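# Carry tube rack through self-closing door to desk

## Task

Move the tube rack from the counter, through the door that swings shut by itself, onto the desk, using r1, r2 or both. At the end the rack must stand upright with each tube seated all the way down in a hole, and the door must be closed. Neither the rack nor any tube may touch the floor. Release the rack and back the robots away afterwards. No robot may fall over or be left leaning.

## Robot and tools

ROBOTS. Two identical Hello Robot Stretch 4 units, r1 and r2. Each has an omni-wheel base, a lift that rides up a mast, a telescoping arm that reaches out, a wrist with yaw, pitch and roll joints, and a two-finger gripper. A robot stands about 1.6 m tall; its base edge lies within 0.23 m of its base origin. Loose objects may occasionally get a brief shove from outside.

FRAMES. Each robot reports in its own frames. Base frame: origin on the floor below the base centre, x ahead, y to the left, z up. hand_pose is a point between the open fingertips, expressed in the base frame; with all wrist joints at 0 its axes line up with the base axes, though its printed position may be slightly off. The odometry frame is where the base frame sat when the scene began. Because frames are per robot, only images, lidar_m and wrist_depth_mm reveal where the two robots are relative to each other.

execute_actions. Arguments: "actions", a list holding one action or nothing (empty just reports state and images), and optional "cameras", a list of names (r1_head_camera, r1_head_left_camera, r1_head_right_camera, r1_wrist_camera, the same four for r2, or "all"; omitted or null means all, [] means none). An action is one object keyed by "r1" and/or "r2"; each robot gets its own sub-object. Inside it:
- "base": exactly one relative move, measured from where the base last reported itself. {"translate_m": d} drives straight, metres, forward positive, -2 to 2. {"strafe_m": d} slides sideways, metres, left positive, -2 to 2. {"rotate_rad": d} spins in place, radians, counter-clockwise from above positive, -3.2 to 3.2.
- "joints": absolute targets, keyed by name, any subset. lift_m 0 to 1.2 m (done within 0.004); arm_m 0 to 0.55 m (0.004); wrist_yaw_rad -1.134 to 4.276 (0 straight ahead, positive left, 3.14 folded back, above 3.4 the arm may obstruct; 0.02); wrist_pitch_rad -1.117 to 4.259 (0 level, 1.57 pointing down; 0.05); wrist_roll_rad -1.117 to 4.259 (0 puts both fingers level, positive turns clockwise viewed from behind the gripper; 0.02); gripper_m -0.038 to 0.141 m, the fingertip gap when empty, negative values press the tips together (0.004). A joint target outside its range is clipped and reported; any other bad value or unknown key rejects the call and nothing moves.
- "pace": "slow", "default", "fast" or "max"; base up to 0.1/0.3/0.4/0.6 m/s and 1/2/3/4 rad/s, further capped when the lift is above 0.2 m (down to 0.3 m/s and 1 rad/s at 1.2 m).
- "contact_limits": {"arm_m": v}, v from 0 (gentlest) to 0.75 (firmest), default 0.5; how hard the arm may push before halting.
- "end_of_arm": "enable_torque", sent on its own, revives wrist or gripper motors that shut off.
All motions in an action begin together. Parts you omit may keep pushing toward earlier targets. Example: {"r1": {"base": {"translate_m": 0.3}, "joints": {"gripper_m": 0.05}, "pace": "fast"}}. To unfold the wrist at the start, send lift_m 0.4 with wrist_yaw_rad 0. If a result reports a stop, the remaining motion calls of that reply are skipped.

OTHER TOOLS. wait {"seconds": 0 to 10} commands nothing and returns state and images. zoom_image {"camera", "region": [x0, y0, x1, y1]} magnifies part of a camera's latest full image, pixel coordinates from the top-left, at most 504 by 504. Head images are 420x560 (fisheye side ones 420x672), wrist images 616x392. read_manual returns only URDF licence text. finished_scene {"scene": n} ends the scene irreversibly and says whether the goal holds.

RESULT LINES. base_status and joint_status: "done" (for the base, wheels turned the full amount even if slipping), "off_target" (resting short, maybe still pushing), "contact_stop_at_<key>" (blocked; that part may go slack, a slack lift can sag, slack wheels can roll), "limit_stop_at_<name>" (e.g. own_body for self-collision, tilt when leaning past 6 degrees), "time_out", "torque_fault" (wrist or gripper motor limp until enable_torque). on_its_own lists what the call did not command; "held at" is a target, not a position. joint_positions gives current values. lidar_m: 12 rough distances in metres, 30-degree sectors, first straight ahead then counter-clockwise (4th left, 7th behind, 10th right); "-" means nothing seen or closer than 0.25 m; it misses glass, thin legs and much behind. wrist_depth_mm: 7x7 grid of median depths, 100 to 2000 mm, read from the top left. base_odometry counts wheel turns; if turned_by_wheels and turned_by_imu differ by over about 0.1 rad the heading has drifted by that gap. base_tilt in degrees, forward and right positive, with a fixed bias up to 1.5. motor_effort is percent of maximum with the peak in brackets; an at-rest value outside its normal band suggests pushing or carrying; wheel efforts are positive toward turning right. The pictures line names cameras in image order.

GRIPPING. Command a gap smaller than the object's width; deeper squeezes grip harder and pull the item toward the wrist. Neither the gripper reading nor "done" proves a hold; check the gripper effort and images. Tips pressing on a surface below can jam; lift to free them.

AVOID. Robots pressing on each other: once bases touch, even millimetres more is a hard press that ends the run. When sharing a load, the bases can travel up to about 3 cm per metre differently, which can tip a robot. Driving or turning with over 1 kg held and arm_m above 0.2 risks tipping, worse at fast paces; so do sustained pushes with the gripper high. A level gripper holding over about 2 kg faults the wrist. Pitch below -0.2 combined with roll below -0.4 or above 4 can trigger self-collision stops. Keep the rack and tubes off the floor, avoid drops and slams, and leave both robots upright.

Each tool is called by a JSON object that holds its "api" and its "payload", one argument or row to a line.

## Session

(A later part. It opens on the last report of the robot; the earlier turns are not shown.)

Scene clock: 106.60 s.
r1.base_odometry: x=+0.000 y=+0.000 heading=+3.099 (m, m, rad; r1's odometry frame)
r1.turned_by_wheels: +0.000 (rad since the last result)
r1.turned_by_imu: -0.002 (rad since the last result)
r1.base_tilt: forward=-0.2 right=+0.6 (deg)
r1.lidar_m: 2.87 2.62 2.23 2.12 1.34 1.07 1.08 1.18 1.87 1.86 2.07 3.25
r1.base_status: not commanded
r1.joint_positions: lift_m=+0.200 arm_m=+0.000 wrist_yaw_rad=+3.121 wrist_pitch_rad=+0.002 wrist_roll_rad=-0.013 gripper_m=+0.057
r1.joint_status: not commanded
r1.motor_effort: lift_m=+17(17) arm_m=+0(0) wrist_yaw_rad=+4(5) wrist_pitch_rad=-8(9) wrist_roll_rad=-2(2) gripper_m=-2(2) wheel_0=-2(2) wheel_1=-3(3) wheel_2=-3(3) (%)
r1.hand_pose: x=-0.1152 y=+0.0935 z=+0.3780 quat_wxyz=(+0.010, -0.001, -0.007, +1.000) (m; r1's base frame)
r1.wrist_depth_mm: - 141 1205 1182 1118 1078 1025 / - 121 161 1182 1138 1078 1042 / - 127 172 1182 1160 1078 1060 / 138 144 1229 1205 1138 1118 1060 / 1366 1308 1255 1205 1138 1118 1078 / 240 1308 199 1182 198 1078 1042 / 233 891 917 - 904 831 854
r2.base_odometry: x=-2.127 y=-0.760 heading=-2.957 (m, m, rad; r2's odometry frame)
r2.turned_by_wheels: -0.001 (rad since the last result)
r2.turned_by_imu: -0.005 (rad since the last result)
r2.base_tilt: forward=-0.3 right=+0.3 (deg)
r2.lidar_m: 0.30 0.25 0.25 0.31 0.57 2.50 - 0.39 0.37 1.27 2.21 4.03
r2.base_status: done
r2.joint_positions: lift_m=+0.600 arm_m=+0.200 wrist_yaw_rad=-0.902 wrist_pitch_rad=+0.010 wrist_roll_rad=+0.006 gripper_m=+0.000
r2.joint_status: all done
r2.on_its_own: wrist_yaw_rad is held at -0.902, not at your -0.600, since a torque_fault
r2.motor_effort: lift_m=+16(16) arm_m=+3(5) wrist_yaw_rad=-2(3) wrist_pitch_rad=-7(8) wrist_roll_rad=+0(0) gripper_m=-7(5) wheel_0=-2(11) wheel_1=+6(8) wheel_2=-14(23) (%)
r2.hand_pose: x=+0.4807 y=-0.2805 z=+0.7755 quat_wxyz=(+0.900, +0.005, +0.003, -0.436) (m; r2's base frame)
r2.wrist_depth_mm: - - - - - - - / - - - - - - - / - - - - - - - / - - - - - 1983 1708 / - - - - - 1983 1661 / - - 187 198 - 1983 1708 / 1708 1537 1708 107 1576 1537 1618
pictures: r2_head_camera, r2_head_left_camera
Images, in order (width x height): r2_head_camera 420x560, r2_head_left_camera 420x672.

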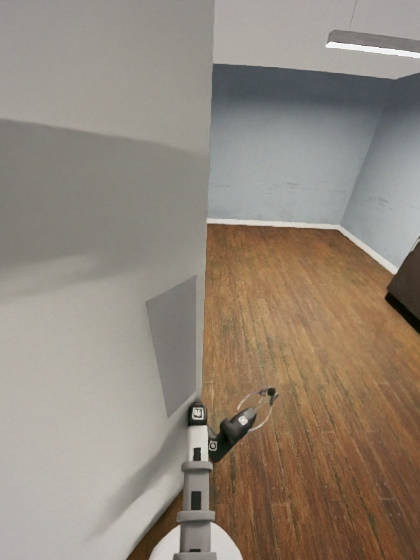

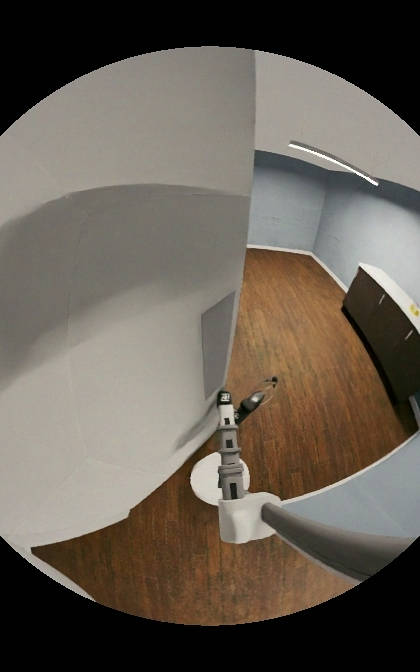

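{"api": "execute_actions", "payload": {
  "actions": [
    {"r2":{"base":{"translate_m":0.15},"joints":{"arm_m":0.0},"pace":"slow"}}
  ],
  "cameras": []
}}

{"api": "execute_actions", "payload": {
  "actions": [
    {"r2":{"base":{"strafe_m":0.4},"pace":"slow"}}
  ],
  "cameras": ["r2_head_camera","r2_head_left_camera","r2_head_right_camera"]
}}

Scene clock: 113.80 s.
r1.base_odometry: x=+0.000 y=+0.000 heading=+3.099 (m, m, rad; r1's odometry frame)
r1.turned_by_wheels: +0.000 (rad since the last result)
r1.turned_by_imu: -0.003 (rad since the last result)
r1.base_tilt: forward=-0.2 right=+0.6 (deg)
r1.lidar_m: 2.86 2.61 2.28 2.12 1.35 1.08 1.09 1.18 1.88 1.87 2.06 3.25
r1.base_status: not commanded
r1.joint_positions: lift_m=+0.200 arm_m=+0.000 wrist_yaw_rad=+3.121 wrist_pitch_rad=+0.002 wrist_roll_rad=-0.013 gripper_m=+0.057
r1.joint_status: not commanded
r1.motor_effort: lift_m=+18(17) arm_m=+0(0) wrist_yaw_rad=+4(4) wrist_pitch_rad=-8(8) wrist_roll_rad=-1(1) gripper_m=-4(4) wheel_0=-2(2) wheel_1=-3(3) wheel_2=-3(3) (%)
r1.hand_pose: x=-0.1152 y=+0.0935 z=+0.3780 quat_wxyz=(+0.010, -0.001, -0.007, +1.000) (m; r1's base frame)
r1.wrist_depth_mm: - 141 1205 1182 1118 1060 1042 / - 121 161 1182 1138 1078 1060 / - 127 172 1229 1118 1098 1060 / 138 144 1205 1205 1138 1078 1060 / 1397 1336 1281 1205 1138 1118 1060 / 239 1281 199 1182 198 1060 1060 / 233 891 917 - 904 842 854
r2.base_odometry: x=-2.273 y=-0.787 heading=-2.956 (m, m, rad; r2's odometry frame)
r2.turned_by_wheels: +0.001 (rad since the last result)
r2.turned_by_imu: +0.002 (rad since the last result)
r2.base_tilt: forward=-0.1 right=+0.3 (deg)
r2.lidar_m: 0.25 0.25 - 0.25 0.36 2.63 - 0.51 0.64 1.93 2.20 4.02
r2.base_status: done
r2.joint_positions: lift_m=+0.600 arm_m=+0.001 wrist_yaw_rad=-0.902 wrist_pitch_rad=+0.010 wrist_roll_rad=+0.006 gripper_m=+0.000
r2.joint_status: all done
r2.on_its_own: wrist_yaw_rad is held at -0.902, not at your -0.600, since a torque_fault
r2.motor_effort: lift_m=+16(16) arm_m=-4(4) wrist_yaw_rad=-1(2) wrist_pitch_rad=-7(8) wrist_roll_rad=+0(0) gripper_m=-6(5) wheel_0=+7(11) wheel_1=+14(19) wheel_2=-9(18) (%)
r2.hand_pose: x=+0.2819 y=-0.2806 z=+0.7755 quat_wxyz=(+0.900, +0.005, +0.003, -0.436) (m; r2's base frame)
r2.wrist_depth_mm: - - - - - - - / - - - - - - - / - - - - - - - / - - - - - 1921 1708 / - - - - - 1921 1708 / - - 187 197 - - 1756 / 1756 1537 1661 107 1576 1537 1618
pictures: none
No camera images: the call's "cameras" was empty. Leave "cameras" out to get every camera's image.

Scene clock: 118.93 s.
r1.base_odometry: x=+0.000 y=+0.000 heading=+3.099 (m, m, rad; r1's odometry frame)
r1.turned_by_wheels: +0.000 (rad since the last result)
r1.turned_by_imu: -0.002 (rad since the last result)
r1.base_tilt: forward=-0.1 right=+0.6 (deg)
r1.lidar_m: 2.87 2.62 2.29 2.12 1.34 1.08 1.08 1.20 1.87 1.87 2.07 3.26
r1.base_status: not commanded
r1.joint_positions: lift_m=+0.200 arm_m=+0.000 wrist_yaw_rad=+3.121 wrist_pitch_rad=+0.002 wrist_roll_rad=-0.013 gripper_m=+0.057
r1.joint_status: not commanded
r1.motor_effort: lift_m=+18(17) arm_m=+0(0) wrist_yaw_rad=+3(5) wrist_pitch_rad=-6(8) wrist_roll_rad=+0(1) gripper_m=-5(3) wheel_0=-2(3) wheel_1=-3(3) wheel_2=-3(3) (%)
r1.hand_pose: x=-0.1152 y=+0.0935 z=+0.3780 quat_wxyz=(+0.010, -0.001, -0.007, +1.000) (m; r1's base frame)
r1.wrist_depth_mm: - 140 1205 1182 1118 1078 1025 / - 121 160 1205 1118 1098 1042 / - 127 172 1182 1138 1078 1060 / 138 144 1205 1205 1160 1118 1060 / 1366 1336 1255 1205 1138 1098 1078 / 240 1281 198 1160 198 1098 1060 / 232 891 917 - 917 831 854
r2.base_odometry: x=-2.200 y=-1.180 heading=-2.956 (m, m, rad; r2's odometry frame)
r2.turned_by_wheels: +0.000 (rad since the last result)
r2.turned_by_imu: +0.001 (rad since the last result)
r2.base_tilt: forward=-0.2 right=+0.4 (deg)
r2.lidar_m: 0.45 0.25 0.25 - 0.25 0.34 2.53 3.38 0.79 1.85 2.62 4.27
r2.base_status: done
r2.joint_positions: lift_m=+0.600 arm_m=+0.001 wrist_yaw_rad=-0.902 wrist_pitch_rad=+0.010 wrist_roll_rad=+0.006 gripper_m=+0.000
r2.joint_status: not commanded
r2.on_its_own: wrist_yaw_rad is held at -0.902, not at your -0.600, since a torque_fault
r2.motor_effort: lift_m=+16(16) arm_m=-4(4) wrist_yaw_rad=-2(0) wrist_pitch_rad=-7(7) wrist_roll_rad=+0(1) gripper_m=-6(2) wheel_0=-10(19) wheel_1=+9(21) wheel_2=-3(7) (%)
r2.hand_pose: x=+0.2819 y=-0.2806 z=+0.7755 quat_wxyz=(+0.900, +0.005, +0.003, -0.436) (m; r2's base frame)
r2.wrist_depth_mm: - - - - - - - / - - - - - - - / - - - - - - - / - - - - - - - / - - - - - - - / - - 187 197 - - - / 1756 1499 1756 107 1576 1576 1618
pictures: r2_head_camera, r2_head_left_camera, r2_head_right_camera
Images, in order (width x height): r2_head_camera 420x560, r2_head_left_camera 420x672, r2_head_right_camera 420x672.

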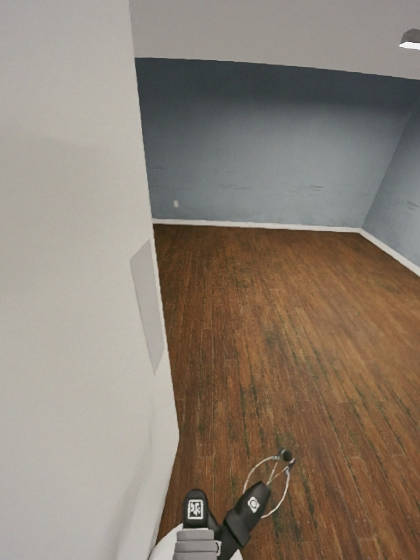

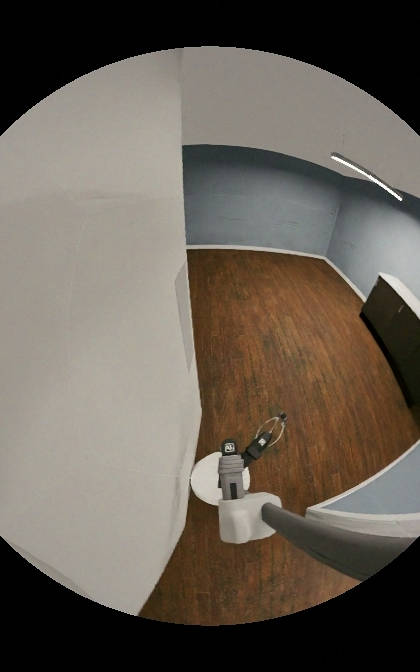

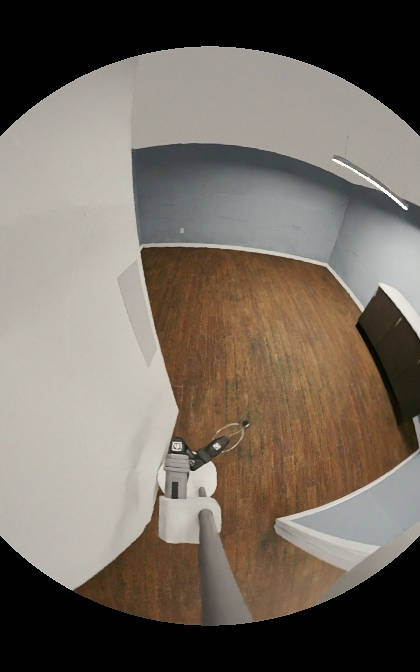

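{"api": "execute_actions", "payload": {
  "actions": [
    {"r2":{"base":{"translate_m":0.3},"joints":{"wrist_yaw_rad":0,"lift_m":0.3},"pace":"slow"}}
  ],
  "cameras": []
}}

{"api": "execute_actions", "payload": {
  "actions": [
    {"r2":{"base":{"strafe_m":0.45},"pace":"slow"}}
  ],
  "cameras": ["r2_head_left_camera","r2_head_right_camera","r1_head_camera"]
}}

Scene clock: 124.63 s.
r1.base_odometry: x=+0.000 y=+0.000 heading=+3.099 (m, m, rad; r1's odometry frame)
r1.turned_by_wheels: +0.000 (rad since the last result)
r1.turned_by_imu: -0.002 (rad since the last result)
r1.base_tilt: forward=-0.1 right=+0.6 (deg)
r1.lidar_m: 2.89 2.61 2.28 2.12 1.33 1.10 1.09 1.20 1.86 1.87 2.07 3.28
r1.base_status: not commanded
r1.joint_positions: lift_m=+0.200 arm_m=+0.000 wrist_yaw_rad=+3.121 wrist_pitch_rad=+0.002 wrist_roll_rad=-0.013 gripper_m=+0.057
r1.joint_status: not commanded
r1.motor_effort: lift_m=+18(17) arm_m=+0(0) wrist_yaw_rad=+4(5) wrist_pitch_rad=-9(7) wrist_roll_rad=+1(0) gripper_m=-2(4) wheel_0=-2(2) wheel_1=-3(3) wheel_2=-3(2) (%)
r1.hand_pose: x=-0.1152 y=+0.0935 z=+0.3780 quat_wxyz=(+0.010, -0.001, -0.007, +1.000) (m; r1's base frame)
r1.wrist_depth_mm: - 141 1205 1182 1118 1078 1025 / - 121 161 1205 1118 1078 1042 / - 126 172 1182 1138 1098 1060 / 138 144 1229 1205 1138 1078 1060 / 1366 1336 1255 1205 1138 1098 1098 / 239 1281 199 1182 198 1078 1078 / 233 878 946 - 917 842 842
r2.base_odometry: x=-2.495 y=-1.235 heading=-2.956 (m, m, rad; r2's odometry frame)
r2.turned_by_wheels: +0.000 (rad since the last result)
r2.turned_by_imu: +0.001 (rad since the last result)
r2.base_tilt: forward=-0.1 right=+0.4 (deg)
r2.lidar_m: 3.85 0.25 0.25 - 0.25 0.32 2.81 0.97 1.01 2.51 2.61 3.99
r2.base_status: done
r2.joint_positions: lift_m=+0.300 arm_m=+0.001 wrist_yaw_rad=+0.000 wrist_pitch_rad=+0.010 wrist_roll_rad=+0.006 gripper_m=+0.000
r2.joint_status: all done
r2.motor_effort: lift_m=+13(17) arm_m=-4(4) wrist_yaw_rad=+1(8) wrist_pitch_rad=-7(8) wrist_roll_rad=+0(0) gripper_m=-10(6) wheel_0=-2(8) wheel_1=+11(18) wheel_2=-4(8) (%)
r2.hand_pose: x=+0.4600 y=-0.0876 z=+0.4758 quat_wxyz=(+1.000, +0.003, +0.005, +0.000) (m; r2's base frame)
r2.wrist_depth_mm: - - - - - - - / - - - - - - - / - - - - - - - / - - - - - - - / - - - - - - - / 1576 1576 188 197 1308 1464 1430 / 1118 991 1098 107 1025 991 1025
pictures: none
No camera images: the call's "cameras" was empty. Leave "cameras" out to get every camera's image.

Scene clock: 128.17 s.
r1.base_odometry: x=+0.000 y=+0.000 heading=+3.099 (m, m, rad; r1's odometry frame)
r1.turned_by_wheels: +0.000 (rad since the last result)
r1.turned_by_imu: -0.001 (rad since the last result)
r1.base_tilt: forward=-0.2 right=+0.6 (deg)
r1.lidar_m: 2.88 2.60 2.30 2.11 1.34 1.08 1.08 1.18 1.87 1.87 2.08 3.25
r1.base_status: not commanded
r1.joint_positions: lift_m=+0.200 arm_m=+0.000 wrist_yaw_rad=+3.121 wrist_pitch_rad=+0.002 wrist_roll_rad=-0.013 gripper_m=+0.057
r1.joint_status: not commanded
r1.motor_effort: lift_m=+18(17) arm_m=+0(0) wrist_yaw_rad=+5(5) wrist_pitch_rad=-7(9) wrist_roll_rad=+0(0) gripper_m=-5(5) wheel_0=-2(2) wheel_1=-3(3) wheel_2=-2(2) (%)
r1.hand_pose: x=-0.1152 y=+0.0935 z=+0.3780 quat_wxyz=(+0.010, -0.001, -0.007, +1.000) (m; r1's base frame)
r1.wrist_depth_mm: - 140 1205 1160 1118 1078 1060 / - 121 160 1182 1138 1078 1042 / - 127 172 1182 1118 1098 1042 / 138 144 1205 1205 1160 1118 1078 / 1366 1308 1255 1205 1160 1118 1078 / 238 1281 199 1182 198 1098 1060 / 232 878 917 - 917 842 842
r2.base_odometry: x=-2.450 y=-1.488 heading=-2.970 (m, m, rad; r2's odometry frame)
r2.turned_by_wheels: -0.014 (rad since the last result)
r2.turned_by_imu: +0.000 (rad since the last result)
r2.base_tilt: forward=-0.3 right=+0.3 (deg)
r2.lidar_m: 3.87 0.36 0.25 - - 0.25 0.44 5.14 1.16 2.72 2.88 3.98
r2.base_status: strafe_m contact_stop (by the wheels' count: +0.256 of +0.450)
r2.joint_positions: lift_m=+0.300 arm_m=+0.001 wrist_yaw_rad=+0.000 wrist_pitch_rad=+0.010 wrist_roll_rad=+0.006 gripper_m=+0.000
r2.joint_status: not commanded
r2.on_its_own: the wheels are slack since a contact_stop
r2.motor_effort: lift_m=+15(15) arm_m=-4(4) wrist_yaw_rad=+0(5) wrist_pitch_rad=-8(8) wrist_roll_rad=+0(0) gripper_m=-7(5) wheel_0=+0(34) wheel_1=+0(36) wheel_2=+0(12) (%)
r2.hand_pose: x=+0.4600 y=-0.0874 z=+0.4756 quat_wxyz=(+1.000, +0.003, +0.005, +0.000) (m; r2's base frame)
r2.wrist_depth_mm: - - - - - - - / - - - - - - - / - - - - - - - / - - - - - - - / - - - - - - - / 1576 1576 187 196 1281 1464 1397 / 1118 991 1098 107 1008 991 1025
pictures: r1_head_camera, r2_head_left_camera, r2_head_right_camera
Images, in order (width x height): r1_head_camera 420x560, r2_head_left_camera 420x672, r2_head_right_camera 420x672.

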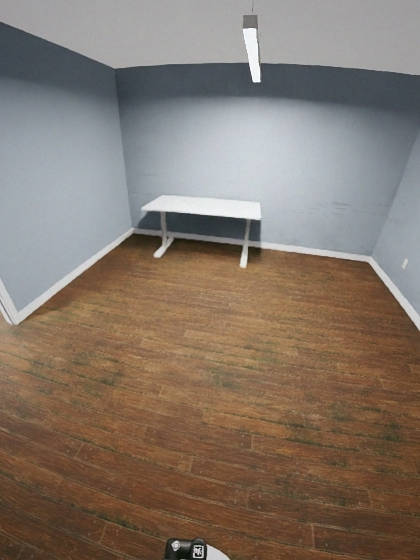

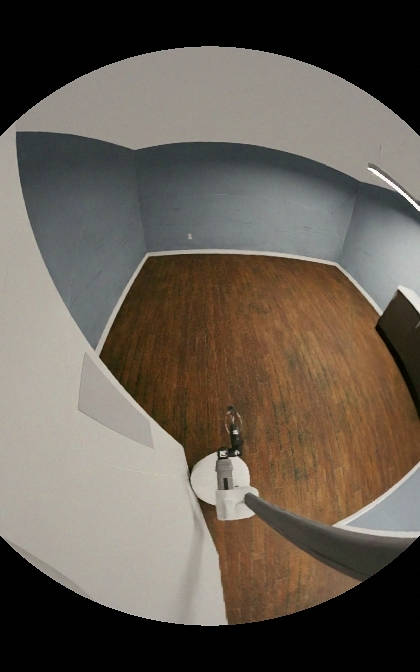

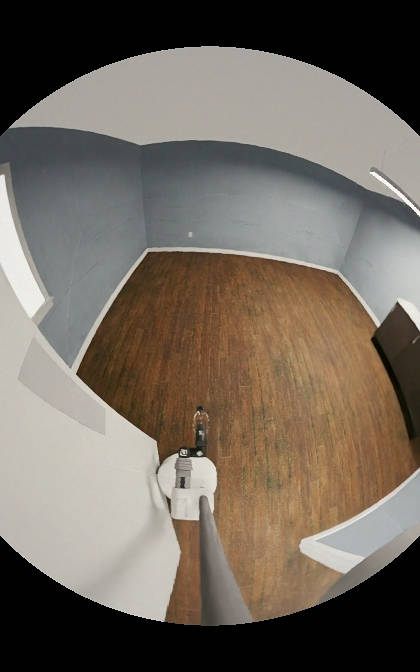

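{"api": "execute_actions", "payload": {
  "actions": [
    {"r1":{"base":{"translate_m":1.0},"joints":{"lift_m":0.2}},"r2":{"base":{"provide":0}}}
  ],
  "cameras": []
}}

{"api": "execute_actions", "payload": {
  "actions": [
    {"r1":{"base":{"translate_m":1.0}},"r2":{"base":{"strafe_m":-0.005},"pace":"slow"}}
  ],
  "cameras": []
}}

{"api": "execute_actions", "payload": {
  "actions": [
    {"r1":{"base":{"rotate_rad":1.57}}}
  ],
  "cameras": ["r1_head_camera","r1_head_left_camera"]
}}


Scene clock: 137.77 s.
r1.base_odometry: x=-0.999 y=+0.042 heading=+3.100 (m, m, rad; r1's odometry frame)
r1.turned_by_wheels: +0.000 (rad since the last result)
r1.turned_by_imu: -0.006 (rad since the last result)
r1.base_tilt: forward=-0.2 right=+0.6 (deg)
r1.lidar_m: 1.89 2.07 1.95 2.12 2.18 2.08 2.08 2.29 2.06 2.03 2.27 1.92
r1.base_status: done
r1.joint_positions: lift_m=+0.200 arm_m=+0.000 wrist_yaw_rad=+3.121 wrist_pitch_rad=+0.002 wrist_roll_rad=-0.013 gripper_m=+0.057
r1.joint_status: not commanded
r1.motor_effort: lift_m=+17(17) arm_m=+0(0) wrist_yaw_rad=+5(5) wrist_pitch_rad=-8(8) wrist_roll_rad=-1(0) gripper_m=-2(2) wheel_0=+1(7) wheel_1=+1(6) wheel_2=-1(12) (%)
r1.hand_pose: x=-0.1152 y=+0.0935 z=+0.3780 quat_wxyz=(+0.010, -0.001, -0.007, +1.000) (m; r1's base frame)
r1.wrist_depth_mm: - 140 - - - 1983 1863 / - 121 160 - - - 1921 / - 127 173 - - - 1921 / 138 144 - - - - 1983 / 1921 - - - 1921 - 1983 / 239 1308 200 1255 198 1160 1138 / 232 878 931 - 904 831 842
r2.base_odometry: x=-2.451 y=-1.483 heading=-2.970 (m, m, rad; r2's odometry frame)
r2.turned_by_wheels: +0.000 (rad since the last result)
r2.turned_by_imu: +0.003 (rad since the last result)
r2.base_tilt: forward=-0.3 right=+0.5 (deg)
r2.lidar_m: 3.86 0.38 0.25 - - 0.25 0.45 2.75 1.16 2.73 2.85 4.00
r2.base_status: done
r2.joint_positions: lift_m=+0.300 arm_m=+0.001 wrist_yaw_rad=+0.000 wrist_pitch_rad=+0.010 wrist_roll_rad=+0.006 gripper_m=+0.000
r2.joint_status: not commanded
r2.motor_effort: lift_m=+15(15) arm_m=-4(3) wrist_yaw_rad=-1(3) wrist_pitch_rad=-7(8) wrist_roll_rad=-1(1) gripper_m=-9(5) wheel_0=-2(4) wheel_1=+0(6) wheel_2=+0(1) (%)
r2.hand_pose: x=+0.4600 y=-0.0874 z=+0.4756 quat_wxyz=(+1.000, +0.003, +0.005, +0.000) (m; r2's base frame)
r2.wrist_depth_mm: - - - - - - - / - - - - - - - / - - - - - - - / - - - - - - - / - - - - - - - / 1618 1618 188 197 1281 1464 1430 / 1118 976 1098 107 1008 991 1025
pictures: none
No camera images: the call's "cameras" was empty. Leave "cameras" out to get every camera's image.

Scene clock: 139.83 s.
r1.base_odometry: x=-0.999 y=+0.042 heading=-1.614 (m, m, rad; r1's odometry frame)
r1.turned_by_wheels: +1.569 (rad since the last result)
r1.turned_by_imu: +1.554 (rad since the last result)
r1.base_tilt: forward=-0.2 right=+0.6 (deg)
r1.lidar_m: 2.02 2.14 2.06 2.06 2.27 2.07 2.06 2.25 1.91 1.88 2.06 1.96
r1.base_status: done
r1.joint_positions: lift_m=+0.200 arm_m=+0.000 wrist_yaw_rad=+3.121 wrist_pitch_rad=+0.002 wrist_roll_rad=-0.013 gripper_m=+0.057
r1.joint_status: not commanded
r1.motor_effort: lift_m=+18(18) arm_m=+0(0) wrist_yaw_rad=+5(4) wrist_pitch_rad=-7(7) wrist_roll_rad=+0(1) gripper_m=-1(3) wheel_0=-1(7) wheel_1=-3(8) wheel_2=-2(8) (%)
r1.hand_pose: x=-0.1152 y=+0.0935 z=+0.3780 quat_wxyz=(+0.010, -0.001, -0.007, +1.000) (m; r1's base frame)
r1.wrist_depth_mm: - 141 - - - 1983 1808 / - 121 160 - - 1983 1863 / - 127 172 - - - 1921 / 138 144 - - - - 1921 / 1808 - - - 1863 1921 1921 / 238 1308 198 1255 198 1160 1118 / 232 904 917 - 904 842 842
r2.base_odometry: x=-2.451 y=-1.483 heading=-2.970 (m, m, rad; r2's odometry frame)
r2.turned_by_wheels: +0.000 (rad since the last result)
r2.turned_by_imu: +0.001 (rad since the last result)
r2.base_tilt: forward=-0.2 right=+0.3 (deg)
r2.lidar_m: 3.86 0.34 0.25 - - 0.25 0.45 2.75 1.16 2.73 2.87 3.98
r2.base_status: not commanded
r2.joint_positions: lift_m=+0.300 arm_m=+0.001 wrist_yaw_rad=+0.000 wrist_pitch_rad=+0.010 wrist_roll_rad=+0.006 gripper_m=+0.000
r2.joint_status: not commanded
r2.motor_effort: lift_m=+15(15) arm_m=-4(4) wrist_yaw_rad=-1(1) wrist_pitch_rad=-7(7) wrist_roll_rad=+0(0) gripper_m=-6(3) wheel_0=-2(2) wheel_1=+0(1) wheel_2=+0(0) (%)
r2.hand_pose: x=+0.4600 y=-0.0874 z=+0.4756 quat_wxyz=(+1.000, +0.003, +0.005, +0.000) (m; r2's base frame)
r2.wrist_depth_mm: - - - - - - - / - - - - - - - / - - - - - - - / - - - - - - - / - - - - - - - / 1618 1576 187 197 1308 1464 1430 / 1118 991 1098 107 1008 1008 1025
pictures: r1_head_camera, r1_head_left_camera
Images, in order (width x height): r1_head_camera 420x560, r1_head_left_camera 420x672.

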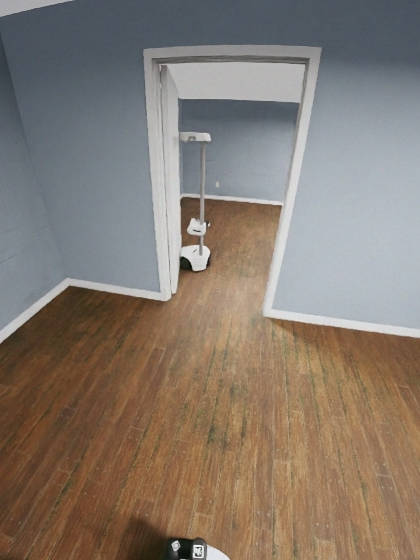

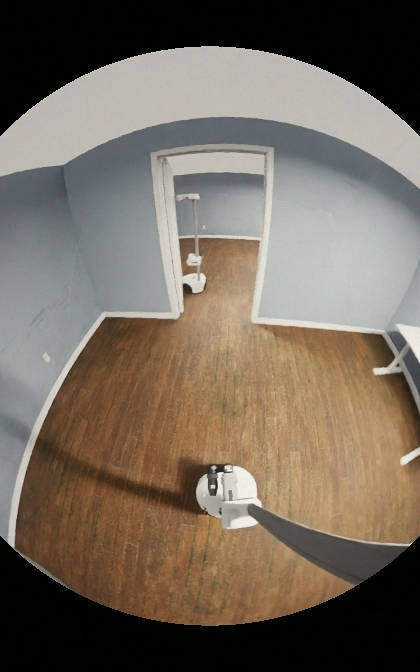

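{"api": "execute_actions", "payload": {
  "actions": [
    {"r1":{"base":{"rotate_rad":-0.15}}}
  ],
  "cameras": []
}}

{"api": "execute_actions", "payload": {
  "actions": [
    {"r1":{"base":{"translate_m":1.2}}}
  ],
  "cameras": ["r1_head_camera","r1_head_left_camera"]
}}

Scene clock: 144.57 s.
r1.base_odometry: x=-0.999 y=+0.042 heading=-1.764 (m, m, rad; r1's odometry frame)
r1.turned_by_wheels: -0.149 (rad since the last result)
r1.turned_by_imu: -0.150 (rad since the last result)
r1.base_tilt: forward=-0.2 right=+0.7 (deg)
r1.lidar_m: 1.98 2.13 2.14 2.06 2.17 2.12 2.02 2.14 2.76 1.88 1.98 2.01
r1.base_status: done
r1.joint_positions: lift_m=+0.200 arm_m=+0.000 wrist_yaw_rad=+3.121 wrist_pitch_rad=+0.002 wrist_roll_rad=-0.013 gripper_m=+0.057
r1.joint_status: not commanded
r1.motor_effort: lift_m=+18(18) arm_m=+0(0) wrist_yaw_rad=+4(3) wrist_pitch_rad=-10(7) wrist_roll_rad=+0(1) gripper_m=-3(3) wheel_0=+2(5) wheel_1=+3(7) wheel_2=+2(6) (%)
r1.hand_pose: x=-0.1152 y=+0.0935 z=+0.3780 quat_wxyz=(+0.010, -0.001, -0.007, +1.000) (m; r1's base frame)
r1.wrist_depth_mm: - 141 - - - - - / - 121 160 - - - - / - 127 172 - - - - / 138 144 - - - - - / 1808 - - - 1921 - 1921 / 240 1308 199 1255 198 1182 1160 / 233 891 931 - 904 842 854
r2.base_odometry: x=-2.451 y=-1.483 heading=-2.970 (m, m, rad; r2's odometry frame)
r2.turned_by_wheels: +0.000 (rad since the last result)
r2.turned_by_imu: +0.001 (rad since the last result)
r2.base_tilt: forward=-0.3 right=+0.4 (deg)
r2.lidar_m: 3.86 0.38 0.25 - - 0.25 0.45 2.73 1.15 2.72 2.87 3.99
r2.base_status: not commanded
r2.joint_positions: lift_m=+0.300 arm_m=+0.001 wrist_yaw_rad=+0.000 wrist_pitch_rad=+0.010 wrist_roll_rad=+0.006 gripper_m=+0.000
r2.joint_status: not commanded
r2.motor_effort: lift_m=+15(15) arm_m=-3(3) wrist_yaw_rad=-2(1) wrist_pitch_rad=-7(7) wrist_roll_rad=-1(0) gripper_m=-5(7) wheel_0=-2(2) wheel_1=-1(0) wheel_2=+0(0) (%)
r2.hand_pose: x=+0.4600 y=-0.0874 z=+0.4756 quat_wxyz=(+1.000, +0.003, +0.005, +0.000) (m; r2's base frame)
r2.wrist_depth_mm: - - - - - - - / - - - - - - - / - - - - - - - / - - - - - - - / - - - - - - - / 1618 1537 187 197 1308 1464 1430 / 1138 1008 1098 107 1025 991 1025
pictures: none
No camera images: the call's "cameras" was empty. Leave "cameras" out to get every camera's image.

Scene clock: 150.03 s.
r1.base_odometry: x=-1.229 y=-1.136 heading=-1.763 (m, m, rad; r1's odometry frame)
r1.turned_by_wheels: +0.000 (rad since the last result)
r1.turned_by_imu: -0.006 (rad since the last result)
r1.base_tilt: forward=-0.2 right=+0.6 (deg)
r1.lidar_m: 0.85 1.11 1.09 2.05 2.16 2.96 3.29 3.37 1.97 1.86 1.09 0.79
r1.base_status: done
r1.joint_positions: lift_m=+0.200 arm_m=+0.000 wrist_yaw_rad=+3.121 wrist_pitch_rad=+0.002 wrist_roll_rad=-0.013 gripper_m=+0.057
r1.joint_status: not commanded
r1.motor_effort: lift_m=+18(18) arm_m=+0(0) wrist_yaw_rad=+4(4) wrist_pitch_rad=-10(10) wrist_roll_rad=+0(0) gripper_m=-2(4) wheel_0=+1(7) wheel_1=+2(7) wheel_2=+0(10) (%)
r1.hand_pose: x=-0.1152 y=+0.0935 z=+0.3780 quat_wxyz=(+0.010, -0.001, -0.007, +1.000) (m; r1's base frame)
r1.wrist_depth_mm: - 140 - - - - - / - 121 161 - - - - / - 127 172 - - - - / 138 144 - - - - - / 1756 - - - 1921 - 1921 / 238 1308 199 1255 198 1138 1138 / 233 904 917 - 917 842 854
r2.base_odometry: x=-2.451 y=-1.483 heading=-2.970 (m, m, rad; r2's odometry frame)
r2.turned_by_wheels: +0.000 (rad since the last result)
r2.turned_by_imu: +0.002 (rad since the last result)
r2.base_tilt: forward=-0.2 right=+0.3 (deg)
r2.lidar_m: 3.85 0.39 0.25 - - 0.25 0.46 1.52 1.15 2.73 2.85 3.98
r2.base_status: not commanded
r2.joint_positions: lift_m=+0.300 arm_m=+0.001 wrist_yaw_rad=+0.000 wrist_pitch_rad=+0.010 wrist_roll_rad=+0.006 gripper_m=+0.000
r2.joint_status: not commanded
r2.motor_effort: lift_m=+15(15) arm_m=-4(4) wrist_yaw_rad=-2(2) wrist_pitch_rad=-7(7) wrist_roll_rad=+0(1) gripper_m=-8(2) wheel_0=-2(2) wheel_1=+0(0) wheel_2=+0(0) (%)
r2.hand_pose: x=+0.4600 y=-0.0874 z=+0.4756 quat_wxyz=(+1.000, +0.003, +0.005, +0.000) (m; r2's base frame)
r2.wrist_depth_mm: - - - - - - - / - - - - - - - / - - - - - - - / - - - - - - - / - - - - - - - / 1576 1618 187 197 1281 1464 1430 / 1118 991 1098 107 1008 991 1042
pictures: r1_head_camera, r1_head_left_camera
Images, in order (width x height): r1_head_camera 420x560, r1_head_left_camera 420x672.

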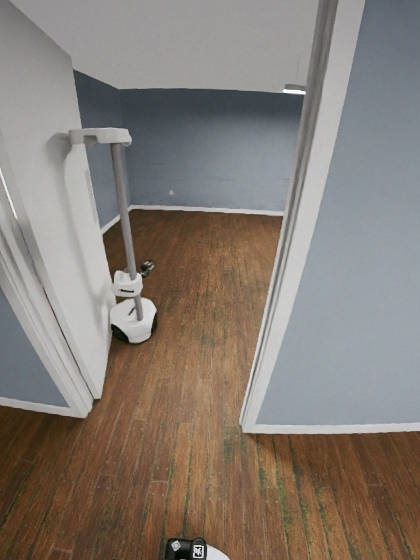

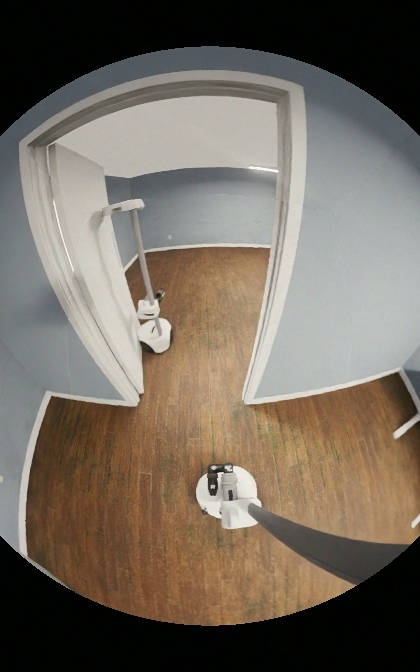

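{"api": "execute_actions", "payload": {
  "actions": [
    {"r1":{"base":{"strafe_m":0.12}}}
  ],
  "cameras": []
}}

{"api": "execute_actions", "payload": {
  "actions": [
    {"r1":{"base":{"translate_m":0.7}}}
  ],
  "cameras": ["r1_head_camera","r1_head_left_camera","r1_head_right_camera"]
}}

Scene clock: 154.87 s.
r1.base_odometry: x=-1.111 y=-1.159 heading=-1.763 (m, m, rad; r1's odometry frame)
r1.turned_by_wheels: +0.000 (rad since the last result)
r1.turned_by_imu: -0.002 (rad since the last result)
r1.base_tilt: forward=-0.2 right=+0.6 (deg)
r1.lidar_m: 1.55 1.01 1.10 1.92 2.02 2.78 3.29 3.37 2.07 1.98 1.08 0.83
r1.base_status: done
r1.joint_positions: lift_m=+0.200 arm_m=+0.000 wrist_yaw_rad=+3.121 wrist_pitch_rad=+0.002 wrist_roll_rad=-0.013 gripper_m=+0.057
r1.joint_status: not commanded
r1.motor_effort: lift_m=+18(18) arm_m=+0(0) wrist_yaw_rad=+4(4) wrist_pitch_rad=-7(9) wrist_roll_rad=+0(0) gripper_m=-3(3) wheel_0=+0(8) wheel_1=+1(11) wheel_2=+0(4) (%)
r1.hand_pose: x=-0.1152 y=+0.0935 z=+0.3780 quat_wxyz=(+0.010, -0.001, -0.007, +1.000) (m; r1's base frame)
r1.wrist_depth_mm: - 141 - - - - - / - 121 160 - - - - / - 127 173 - - - - / 138 144 - - - - - / 1863 - - - 1921 - 1863 / 240 1336 199 1255 198 1160 1138 / 232 891 917 - 904 842 854
r2.base_odometry: x=-2.451 y=-1.483 heading=-2.970 (m, m, rad; r2's odometry frame)
r2.turned_by_wheels: +0.000 (rad since the last result)
r2.turned_by_imu: +0.002 (rad since the last result)
r2.base_tilt: forward=-0.3 right=+0.4 (deg)
r2.lidar_m: 3.86 0.38 0.25 - - 0.25 0.44 1.49 1.14 2.74 2.85 3.99
r2.base_status: not commanded
r2.joint_positions: lift_m=+0.300 arm_m=+0.001 wrist_yaw_rad=+0.000 wrist_pitch_rad=+0.010 wrist_roll_rad=+0.006 gripper_m=+0.000
r2.joint_status: not commanded
r2.motor_effort: lift_m=+15(15) arm_m=-3(4) wrist_yaw_rad=+0(3) wrist_pitch_rad=-7(8) wrist_roll_rad=-1(0) gripper_m=-9(9) wheel_0=-2(2) wheel_1=-1(0) wheel_2=+0(0) (%)
r2.hand_pose: x=+0.4600 y=-0.0874 z=+0.4756 quat_wxyz=(+1.000, +0.003, +0.005, +0.000) (m; r2's base frame)
r2.wrist_depth_mm: - - - - - - - / - - - - - - - / - - - - - - - / - - - - - - - / - - - - - - - / 1618 1576 188 197 1281 1430 1397 / 1118 991 1098 107 1008 991 1042
pictures: none
No camera images: the call's "cameras" was empty. Leave "cameras" out to get every camera's image.

Scene clock: 158.67 s.
r1.base_odometry: x=-1.245 y=-1.846 heading=-1.763 (m, m, rad; r1's odometry frame)
r1.turned_by_wheels: +0.000 (rad since the last result)
r1.turned_by_imu: -0.004 (rad since the last result)
r1.base_tilt: forward=-0.2 right=+0.7 (deg)
r1.lidar_m: 4.80 0.85 0.65 0.65 2.02 2.78 4.09 3.97 2.10 0.34 0.34 3.10
r1.base_status: done
r1.joint_positions: lift_m=+0.200 arm_m=+0.000 wrist_yaw_rad=+3.121 wrist_pitch_rad=+0.002 wrist_roll_rad=-0.013 gripper_m=+0.057
r1.joint_status: not commanded
r1.motor_effort: lift_m=+18(18) arm_m=+0(0) wrist_yaw_rad=+4(4) wrist_pitch_rad=-9(8) wrist_roll_rad=+1(1) gripper_m=-3(5) wheel_0=+1(6) wheel_1=+2(6) wheel_2=+0(8) (%)
r1.hand_pose: x=-0.1152 y=+0.0935 z=+0.3780 quat_wxyz=(+0.010, -0.001, -0.007, +1.000) (m; r1's base frame)
r1.wrist_depth_mm: - 141 - - - - - / - 121 160 - - - - / - 127 172 - - - - / 138 144 - - - - - / 1808 - - - 1863 - 1921 / 239 1336 198 1255 198 1160 1138 / 233 891 917 - 891 842 854
r2.base_odometry: x=-2.451 y=-1.483 heading=-2.970 (m, m, rad; r2's odometry frame)
r2.turned_by_wheels: +0.000 (rad since the last result)
r2.turned_by_imu: +0.001 (rad since the last result)
r2.base_tilt: forward=-0.2 right=+0.4 (deg)
r2.lidar_m: 3.87 0.37 0.25 - - 0.25 0.43 0.86 1.15 2.74 2.87 3.99
r2.base_status: not commanded
r2.joint_positions: lift_m=+0.300 arm_m=+0.001 wrist_yaw_rad=+0.000 wrist_pitch_rad=+0.010 wrist_roll_rad=+0.006 gripper_m=+0.000
r2.joint_status: not commanded
r2.motor_effort: lift_m=+15(15) arm_m=-3(3) wrist_yaw_rad=-2(1) wrist_pitch_rad=-7(8) wrist_roll_rad=+0(0) gripper_m=-11(7) wheel_0=-2(2) wheel_1=+0(0) wheel_2=+0(0) (%)
r2.hand_pose: x=+0.4600 y=-0.0874 z=+0.4756 quat_wxyz=(+1.000, +0.003, +0.005, +0.000) (m; r2's base frame)
r2.wrist_depth_mm: - - - - - - - / - - - - - - - / - - - - - - - / - - - - - - - / - - - - - - - / 1618 1576 188 197 1281 1464 1464 / 1118 991 1098 107 1008 991 1025
pictures: r1_head_camera, r1_head_left_camera, r1_head_right_camera
Images, in order (width x height): r1_head_camera 420x560, r1_head_left_camera 420x672, r1_head_right_camera 420x672.

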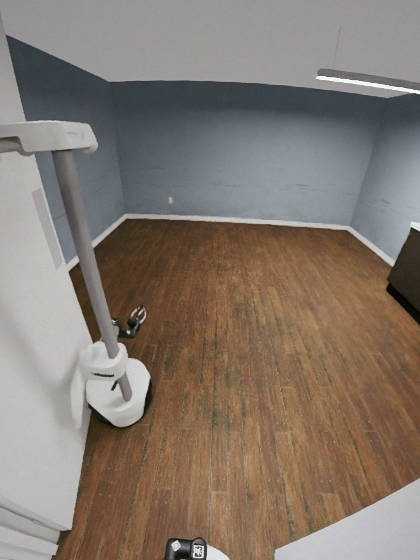

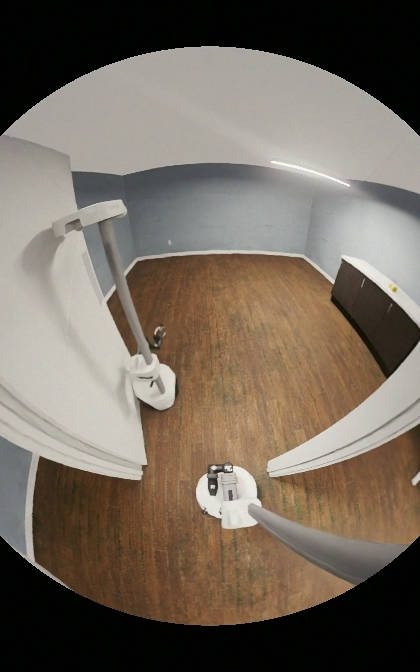

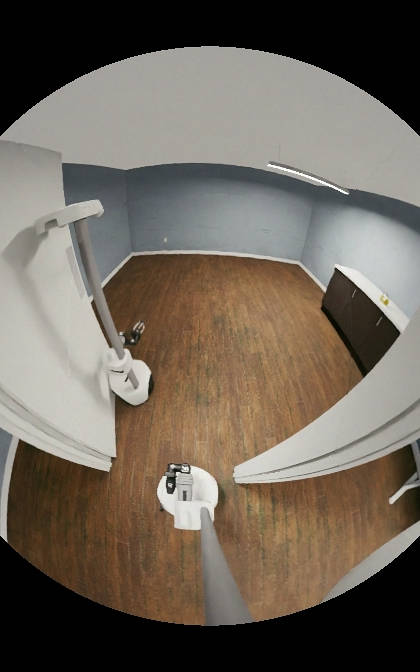

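{"api": "execute_actions", "payload": {
  "actions": [
    {"r1":{"base":{"translate_m":0.5}}}
  ],
  "cameras": []
}}

{"api": "execute_actions", "payload": {
  "actions": [
    {"r1":{"base":{"rotate_rad":-0.6}}}
  ],
  "cameras": ["r1_head_camera","r1_head_left_camera"]
}}

Scene clock: 163.30 s.
r1.base_odometry: x=-1.340 y=-2.336 heading=-1.763 (m, m, rad; r1's odometry frame)
r1.turned_by_wheels: +0.000 (rad since the last result)
r1.turned_by_imu: -0.003 (rad since the last result)
r1.base_tilt: forward=-0.2 right=+0.6 (deg)
r1.lidar_m: 4.31 0.55 0.49 0.64 0.65 2.78 - 0.49 0.45 1.17 2.27 3.99
r1.base_status: done
r1.joint_positions: lift_m=+0.200 arm_m=+0.000 wrist_yaw_rad=+3.121 wrist_pitch_rad=+0.002 wrist_roll_rad=-0.013 gripper_m=+0.057
r1.joint_status: not commanded
r1.motor_effort: lift_m=+18(18) arm_m=+0(0) wrist_yaw_rad=+3(3) wrist_pitch_rad=-7(9) wrist_roll_rad=+1(1) gripper_m=-5(3) wheel_0=+2(8) wheel_1=+2(6) wheel_2=+0(12) (%)
r1.hand_pose: x=-0.1152 y=+0.0935 z=+0.3780 quat_wxyz=(+0.010, -0.001, -0.007, +1.000) (m; r1's base frame)
r1.wrist_depth_mm: - 140 - - - - - / - 121 160 - - - - / - 127 172 - - - - / 138 144 - - - - - / 1863 - - - 1921 - 1921 / 240 1308 200 1229 198 1182 1138 / 233 904 917 - 917 842 854
r2.base_odometry: x=-2.451 y=-1.483 heading=-2.970 (m, m, rad; r2's odometry frame)
r2.turned_by_wheels: +0.000 (rad since the last result)
r2.turned_by_imu: +0.002 (rad since the last result)
r2.base_tilt: forward=-0.2 right=+0.3 (deg)
r2.lidar_m: 3.86 0.36 0.25 - - 0.25 0.44 0.55 0.50 2.74 2.87 3.97
r2.base_status: not commanded
r2.joint_positions: lift_m=+0.300 arm_m=+0.001 wrist_yaw_rad=+0.000 wrist_pitch_rad=+0.010 wrist_roll_rad=+0.006 gripper_m=+0.000
r2.joint_status: not commanded
r2.motor_effort: lift_m=+15(15) arm_m=-4(4) wrist_yaw_rad=-2(2) wrist_pitch_rad=-7(8) wrist_roll_rad=+0(0) gripper_m=-7(6) wheel_0=-2(2) wheel_1=+0(1) wheel_2=+0(0) (%)
r2.hand_pose: x=+0.4600 y=-0.0874 z=+0.4756 quat_wxyz=(+1.000, +0.003, +0.005, +0.000) (m; r2's base frame)
r2.wrist_depth_mm: - - - - - - - / - - - - - - - / - - - - - - - / - - - - - - - / - - - - - - - / 1618 1576 187 197 1281 1464 1464 / 1118 991 1098 107 1008 991 1025
pictures: none
No camera images: the call's "cameras" was empty. Leave "cameras" out to get every camera's image.

Scene clock: 164.67 s.
r1.base_odometry: x=-1.340 y=-2.336 heading=-2.363 (m, m, rad; r1's odometry frame)
r1.turned_by_wheels: -0.600 (rad since the last result)
r1.turned_by_imu: -0.595 (rad since the last result)
r1.base_tilt: forward=-0.2 right=+0.6 (deg)
r1.lidar_m: 2.86 4.28 0.59 0.48 0.65 0.65 2.57 4.42 0.53 0.43 0.94 2.23
r1.base_status: done
r1.joint_positions: lift_m=+0.200 arm_m=+0.000 wrist_yaw_rad=+3.121 wrist_pitch_rad=+0.002 wrist_roll_rad=-0.013 gripper_m=+0.057
r1.joint_status: not commanded
r1.motor_effort: lift_m=+18(18) arm_m=+0(0) wrist_yaw_rad=+5(5) wrist_pitch_rad=-9(8) wrist_roll_rad=+0(1) gripper_m=-1(5) wheel_0=+2(7) wheel_1=+2(7) wheel_2=+0(13) (%)
r1.hand_pose: x=-0.1152 y=+0.0935 z=+0.3780 quat_wxyz=(+0.010, -0.001, -0.007, +1.000) (m; r1's base frame)
r1.wrist_depth_mm: - 140 - - - 634 569 / - 121 160 - - 640 574 / - 127 172 - - 647 574 / 138 144 - - - 661 574 / 1863 - - - 831 668 580 / 238 1336 199 1255 198 634 591 / 233 891 917 - 854 654 591
r2.base_odometry: x=-2.451 y=-1.483 heading=-2.970 (m, m, rad; r2's odometry frame)
r2.turned_by_wheels: +0.000 (rad since the last result)
r2.turned_by_imu: +0.001 (rad since the last result)
r2.base_tilt: forward=-0.1 right=+0.3 (deg)
r2.lidar_m: 3.87 0.33 0.25 - - 0.25 0.43 0.53 0.49 2.73 2.87 4.01
r2.base_status: not commanded
r2.joint_positions: lift_m=+0.300 arm_m=+0.001 wrist_yaw_rad=+0.000 wrist_pitch_rad=+0.010 wrist_roll_rad=+0.006 gripper_m=+0.000
r2.joint_status: not commanded
r2.motor_effort: lift_m=+15(15) arm_m=-4(4) wrist_yaw_rad=-2(0) wrist_pitch_rad=-7(8) wrist_roll_rad=+0(0) gripper_m=-8(6) wheel_0=-2(2) wheel_1=+0(0) wheel_2=+0(0) (%)
r2.hand_pose: x=+0.4600 y=-0.0874 z=+0.4756 quat_wxyz=(+1.000, +0.003, +0.005, +0.000) (m; r2's base frame)
r2.wrist_depth_mm: - - - - - - - / - - - - - - - / - - - - - - - / - - - - - - - / - - - - - - - / 1618 1576 187 197 1281 1464 1430 / 1118 991 1098 107 1008 976 1025
pictures: r1_head_camera, r1_head_left_camera
Images, in order (width x height): r1_head_camera 420x560, r1_head_left_camera 420x672.

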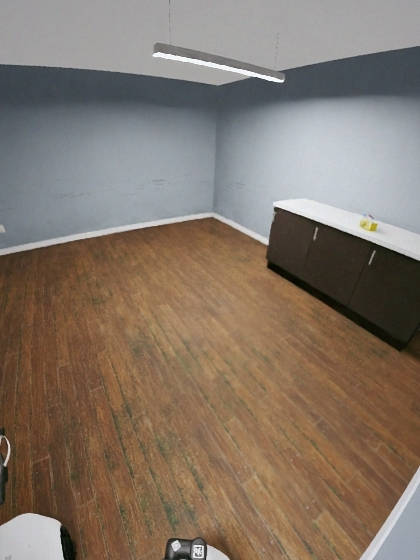

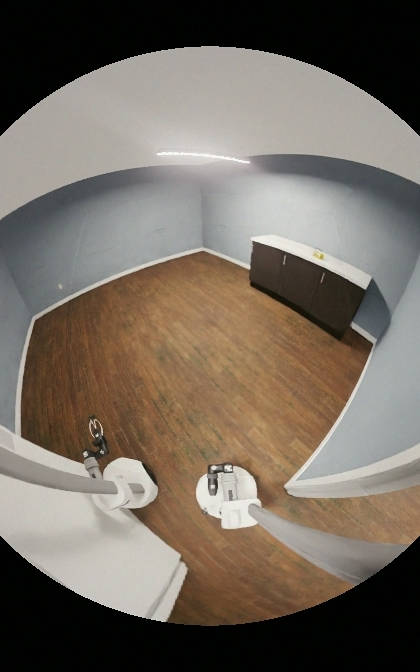

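{"api": "execute_actions", "payload": {
  "actions": [
    {"r1":{"base":{"translate_m":0.5}}}
  ],
  "cameras": []
}}

{"api": "execute_actions", "payload": {
  "actions": [
    {"r1":{"base":{"rotate_rad":-0.66},"joints":{"lift_m":0.45,"wrist_yaw_rad":0,"gripper_m":0.12}}}
  ],
  "cameras": []
}}

{"api": "execute_actions", "payload": {
  "actions": [
    {"r1":{"base":{"translate_m":1.2},"joints":{"lift_m":0.85}}}
  ],
  "cameras": []
}}

{"api": "execute_actions", "payload": {
  "actions": [
    {"r1":{"base":{"rotate_rad":-0.37}}}
  ],
  "cameras": ["r1_head_camera","r1_wrist_camera"]
}}

Scene clock: 172.53 s.
r1.base_odometry: x=-1.696 y=-2.688 heading=-2.362 (m, m, rad; r1's odometry frame)
r1.turned_by_wheels: +0.000 (rad since the last result)
r1.turned_by_imu: -0.004 (rad since the last result)
r1.base_tilt: forward=-0.2 right=+0.6 (deg)
r1.lidar_m: 3.37 3.89 3.42 0.80 0.65 0.72 1.27 0.69 0.72 0.94 1.89 1.93
r1.base_status: done
r1.joint_positions: lift_m=+0.200 arm_m=+0.000 wrist_yaw_rad=+3.121 wrist_pitch_rad=+0.002 wrist_roll_rad=-0.013 gripper_m=+0.057
r1.joint_status: not commanded
r1.motor_effort: lift_m=+18(18) arm_m=+0(0) wrist_yaw_rad=+3(4) wrist_pitch_rad=-9(8) wrist_roll_rad=+1(0) gripper_m=-3(3) wheel_0=+2(7) wheel_1=+3(7) wheel_2=+1(8) (%)
r1.hand_pose: x=-0.1152 y=+0.0935 z=+0.3780 quat_wxyz=(+0.010, -0.001, -0.007, +1.000) (m; r1's base frame)
r1.wrist_depth_mm: - 140 - - 1160 976 866 / - 121 160 - 1255 991 759 / - 127 172 - 1229 991 878 / 138 144 - - 1255 1008 878 / 1808 - - - 1160 1025 891 / 239 1308 199 1255 198 976 891 / 233 891 904 - 917 842 732
r2.base_odometry: x=-2.451 y=-1.483 heading=-2.970 (m, m, rad; r2's odometry frame)
r2.turned_by_wheels: +0.000 (rad since the last result)
r2.turned_by_imu: +0.002 (rad since the last result)
r2.base_tilt: forward=-0.2 right=+0.3 (deg)
r2.lidar_m: 3.86 0.35 0.25 - - 0.25 0.43 5.14 0.74 0.61 2.86 3.98
r2.base_status: not commanded
r2.joint_positions: lift_m=+0.300 arm_m=+0.001 wrist_yaw_rad=+0.000 wrist_pitch_rad=+0.010 wrist_roll_rad=+0.006 gripper_m=+0.000
r2.joint_status: not commanded
r2.motor_effort: lift_m=+15(15) arm_m=-4(4) wrist_yaw_rad=-2(1) wrist_pitch_rad=-8(8) wrist_roll_rad=+0(1) gripper_m=-7(8) wheel_0=-2(2) wheel_1=+0(0) wheel_2=+0(0) (%)
r2.hand_pose: x=+0.4600 y=-0.0874 z=+0.4756 quat_wxyz=(+1.000, +0.003, +0.005, +0.000) (m; r2's base frame)
r2.wrist_depth_mm: - - - - - - - / - - - - - - - / - - - - - - - / - - - - - - - / - - - - - - - / 1618 1576 187 196 1308 1464 1397 / 1118 991 1098 107 1008 991 1025
pictures: none
No camera images: the call's "cameras" was empty. Leave "cameras" out to get every camera's image.

Scene clock: 174.93 s.
r1.base_odometry: x=-1.696 y=-2.688 heading=-3.021 (m, m, rad; r1's odometry frame)
r1.turned_by_wheels: -0.659 (rad since the last result)
r1.turned_by_imu: -0.654 (rad since the last result)
r1.base_tilt: forward=-0.1 right=+0.6 (deg)
r1.lidar_m: 1.90 2.26 3.91 3.92 0.82 0.65 0.68 1.09 4.84 0.67 0.85 1.58
r1.base_status: done
r1.joint_positions: lift_m=+0.450 arm_m=+0.000 wrist_yaw_rad=+0.001 wrist_pitch_rad=+0.002 wrist_roll_rad=-0.013 gripper_m=+0.120
r1.joint_status: all done
r1.motor_effort: lift_m=+25(28) arm_m=+0(0) wrist_yaw_rad=+2(5) wrist_pitch_rad=-7(7) wrist_roll_rad=+1(1) gripper_m=-1(3) wheel_0=+3(7) wheel_1=+3(6) wheel_2=+2(3) (%)
r1.hand_pose: x=+0.4599 y=-0.0872 z=+0.6274 quat_wxyz=(+1.000, -0.007, +0.001, +0.000) (m; r1's base frame)
r1.wrist_depth_mm: - - - - - - 1863 / - - - - - - 1921 / - - 1921 1756 1618 1499 1921 / - - 1921 1756 1618 1576 1921 / - - 1921 1808 1661 1499 1921 / - - 1661 1756 1618 1576 1756 / 1430 1397 1464 - 1397 1281 1308
r2.base_odometry: x=-2.451 y=-1.483 heading=-2.970 (m, m, rad; r2's odometry frame)
r2.turned_by_wheels: +0.000 (rad since the last result)
r2.turned_by_imu: +0.001 (rad since the last result)
r2.base_tilt: forward=-0.1 right=+0.3 (deg)
r2.lidar_m: 3.87 0.38 0.25 - - 0.25 0.42 5.11 0.76 0.62 2.87 4.00
r2.base_status: not commanded
r2.joint_positions: lift_m=+0.300 arm_m=+0.001 wrist_yaw_rad=+0.000 wrist_pitch_rad=+0.010 wrist_roll_rad=+0.006 gripper_m=+0.000
r2.joint_status: not commanded
r2.motor_effort: lift_m=+15(15) arm_m=-4(4) wrist_yaw_rad=-3(2) wrist_pitch_rad=-7(7) wrist_roll_rad=+0(0) gripper_m=-8(6) wheel_0=-2(2) wheel_1=-1(0) wheel_2=+0(0) (%)
r2.hand_pose: x=+0.4600 y=-0.0874 z=+0.4756 quat_wxyz=(+1.000, +0.003, +0.005, +0.000) (m; r2's base frame)
r2.wrist_depth_mm: - - - - - - - / - - - - - - - / - - - - - - - / - - - - - - - / - - - - - - - / 1618 1576 187 197 1308 1499 1464 / 1118 991 1098 107 1008 991 1025
pictures: none
No camera images: the call's "cameras" was empty. Leave "cameras" out to get every camera's image.

Scene clock: 180.40 s.
r1.base_odometry: x=-2.887 y=-2.832 heading=-3.021 (m, m, rad; r1's odometry frame)
r1.turned_by_wheels: +0.000 (rad since the last result)
r1.turned_by_imu: -0.005 (rad since the last result)
r1.base_tilt: forward=-0.2 right=+0.6 (deg)
r1.lidar_m: 0.75 0.90 3.10 3.54 3.80 1.90 1.84 1.23 1.07 1.07 0.85 0.74
r1.base_status: done
r1.joint_positions: lift_m=+0.850 arm_m=+0.000 wrist_yaw_rad=+0.000 wrist_pitch_rad=+0.002 wrist_roll_rad=-0.013 gripper_m=+0.120
r1.joint_status: all done
r1.motor_effort: lift_m=+24(24) arm_m=+0(0) wrist_yaw_rad=+1(1) wrist_pitch_rad=-8(8) wrist_roll_rad=+0(1) gripper_m=-2(0) wheel_0=+2(7) wheel_1=+2(6) wheel_2=+0(14) (%)
r1.hand_pose: x=+0.4599 y=-0.0874 z=+1.0275 quat_wxyz=(+1.000, -0.007, +0.001, +0.000) (m; r1's base frame)
r1.wrist_depth_mm: 1576 1464 1336 1182 1078 1008 931 / 1576 1464 1308 1182 1118 1042 960 / 1576 1464 1336 1205 1118 1042 976 / 1618 1499 1336 1229 1138 1060 991 / 931 917 904 732 723 683 750 / 768 691 609 544 504 469 455 / 788 707 647 - 530 504 469
r2.base_odometry: x=-2.451 y=-1.483 heading=-2.970 (m, m, rad; r2's odometry frame)
r2.turned_by_wheels: +0.000 (rad since the last result)
r2.turned_by_imu: +0.002 (rad since the last result)
r2.base_tilt: forward=-0.2 right=+0.4 (deg)
r2.lidar_m: 3.86 0.37 0.25 - - 0.25 0.45 5.12 1.17 1.78 2.88 3.97
r2.base_status: not commanded
r2.joint_positions: lift_m=+0.300 arm_m=+0.001 wrist_yaw_rad=+0.000 wrist_pitch_rad=+0.010 wrist_roll_rad=+0.006 gripper_m=+0.000
r2.joint_status: not commanded
r2.motor_effort: lift_m=+15(15) arm_m=-4(4) wrist_yaw_rad=+1(1) wrist_pitch_rad=-7(7) wrist_roll_rad=+0(0) gripper_m=-5(6) wheel_0=-2(2) wheel_1=+0(1) wheel_2=+0(0) (%)
r2.hand_pose: x=+0.4600 y=-0.0874 z=+0.4756 quat_wxyz=(+1.000, +0.003, +0.005, +0.000) (m; r2's base frame)
r2.wrist_depth_mm: - - - - - - - / - - - - - - - / - - - - - - - / - - - - - - - / - - - - - - - / 1618 1576 187 197 1308 1464 1430 / 1118 991 1098 107 1008 991 1042
pictures: none
No camera images: the call's "cameras" was empty. Leave "cameras" out to get every camera's image.

Scene clock: 181.53 s.
r1.base_odometry: x=-2.887 y=-2.832 heading=+2.892 (m, m, rad; r1's odometry frame)
r1.turned_by_wheels: -0.370 (rad since the last result)
r1.turned_by_imu: -0.367 (rad since the last result)
r1.base_tilt: forward=-0.1 right=+0.7 (deg)
r1.lidar_m: 0.75 0.77 1.03 3.54 3.64 3.56 1.82 1.86 1.12 1.06 1.09 0.80
r1.base_status: done
r1.joint_positions: lift_m=+0.850 arm_m=+0.000 wrist_yaw_rad=+0.000 wrist_pitch_rad=+0.002 wrist_roll_rad=-0.013 gripper_m=+0.120
r1.joint_status: not commanded
r1.motor_effort: lift_m=+24(25) arm_m=+0(0) wrist_yaw_rad=+4(2) wrist_pitch_rad=-10(9) wrist_roll_rad=+0(0) gripper_m=-1(3) wheel_0=+2(7) wheel_1=+2(8) wheel_2=+0(7) (%)
r1.hand_pose: x=+0.4599 y=-0.0874 z=+1.0275 quat_wxyz=(+1.000, -0.007, +0.001, +0.000) (m; r1's base frame)
r1.wrist_depth_mm: 1160 1160 1160 1138 1160 1182 1160 / 1138 1182 1160 1160 1160 1160 1160 / 1160 1160 1160 1138 1160 1160 1182 / 1138 1160 1160 1182 1205 1182 1182 / 960 707 778 866 831 683 1182 / 564 564 539 554 554 554 585 / 564 569 574 - 585 585 591
r2.base_odometry: x=-2.451 y=-1.483 heading=-2.970 (m, m, rad; r2's odometry frame)
r2.turned_by_wheels: +0.000 (rad since the last result)
r2.turned_by_imu: +0.000 (rad since the last result)
r2.base_tilt: forward=-0.2 right=+0.2 (deg)
r2.lidar_m: 3.86 0.36 0.25 - - 0.25 0.44 5.13 1.16 1.81 2.86 3.96
r2.base_status: not commanded
r2.joint_positions: lift_m=+0.300 arm_m=+0.001 wrist_yaw_rad=+0.000 wrist_pitch_rad=+0.010 wrist_roll_rad=+0.006 gripper_m=+0.000
r2.joint_status: not commanded
r2.motor_effort: lift_m=+15(15) arm_m=-3(3) wrist_yaw_rad=+0(1) wrist_pitch_rad=-8(8) wrist_roll_rad=+0(0) gripper_m=-7(10) wheel_0=-2(2) wheel_1=+0(0) wheel_2=+0(0) (%)
r2.hand_pose: x=+0.4600 y=-0.0874 z=+0.4756 quat_wxyz=(+1.000, +0.003, +0.005, +0.000) (m; r2's base frame)
r2.wrist_depth_mm: - - - - - - - / - - - - - - - / - - - - - - - / - - - - - - - / - - - - - - - / 1618 1576 187 197 1281 1464 1430 / 1138 991 1098 107 1008 991 1025
pictures: r1_head_camera, r1_wrist_camera
Images, in order (width x height): r1_head_camera 420x560, r1_wrist_camera 616x392.

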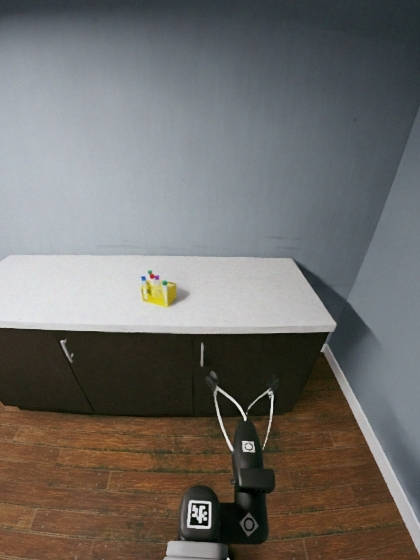

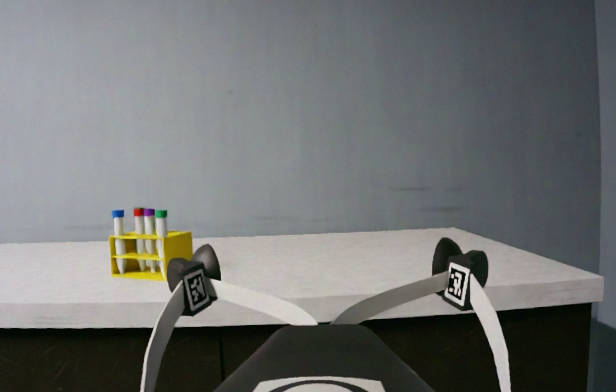

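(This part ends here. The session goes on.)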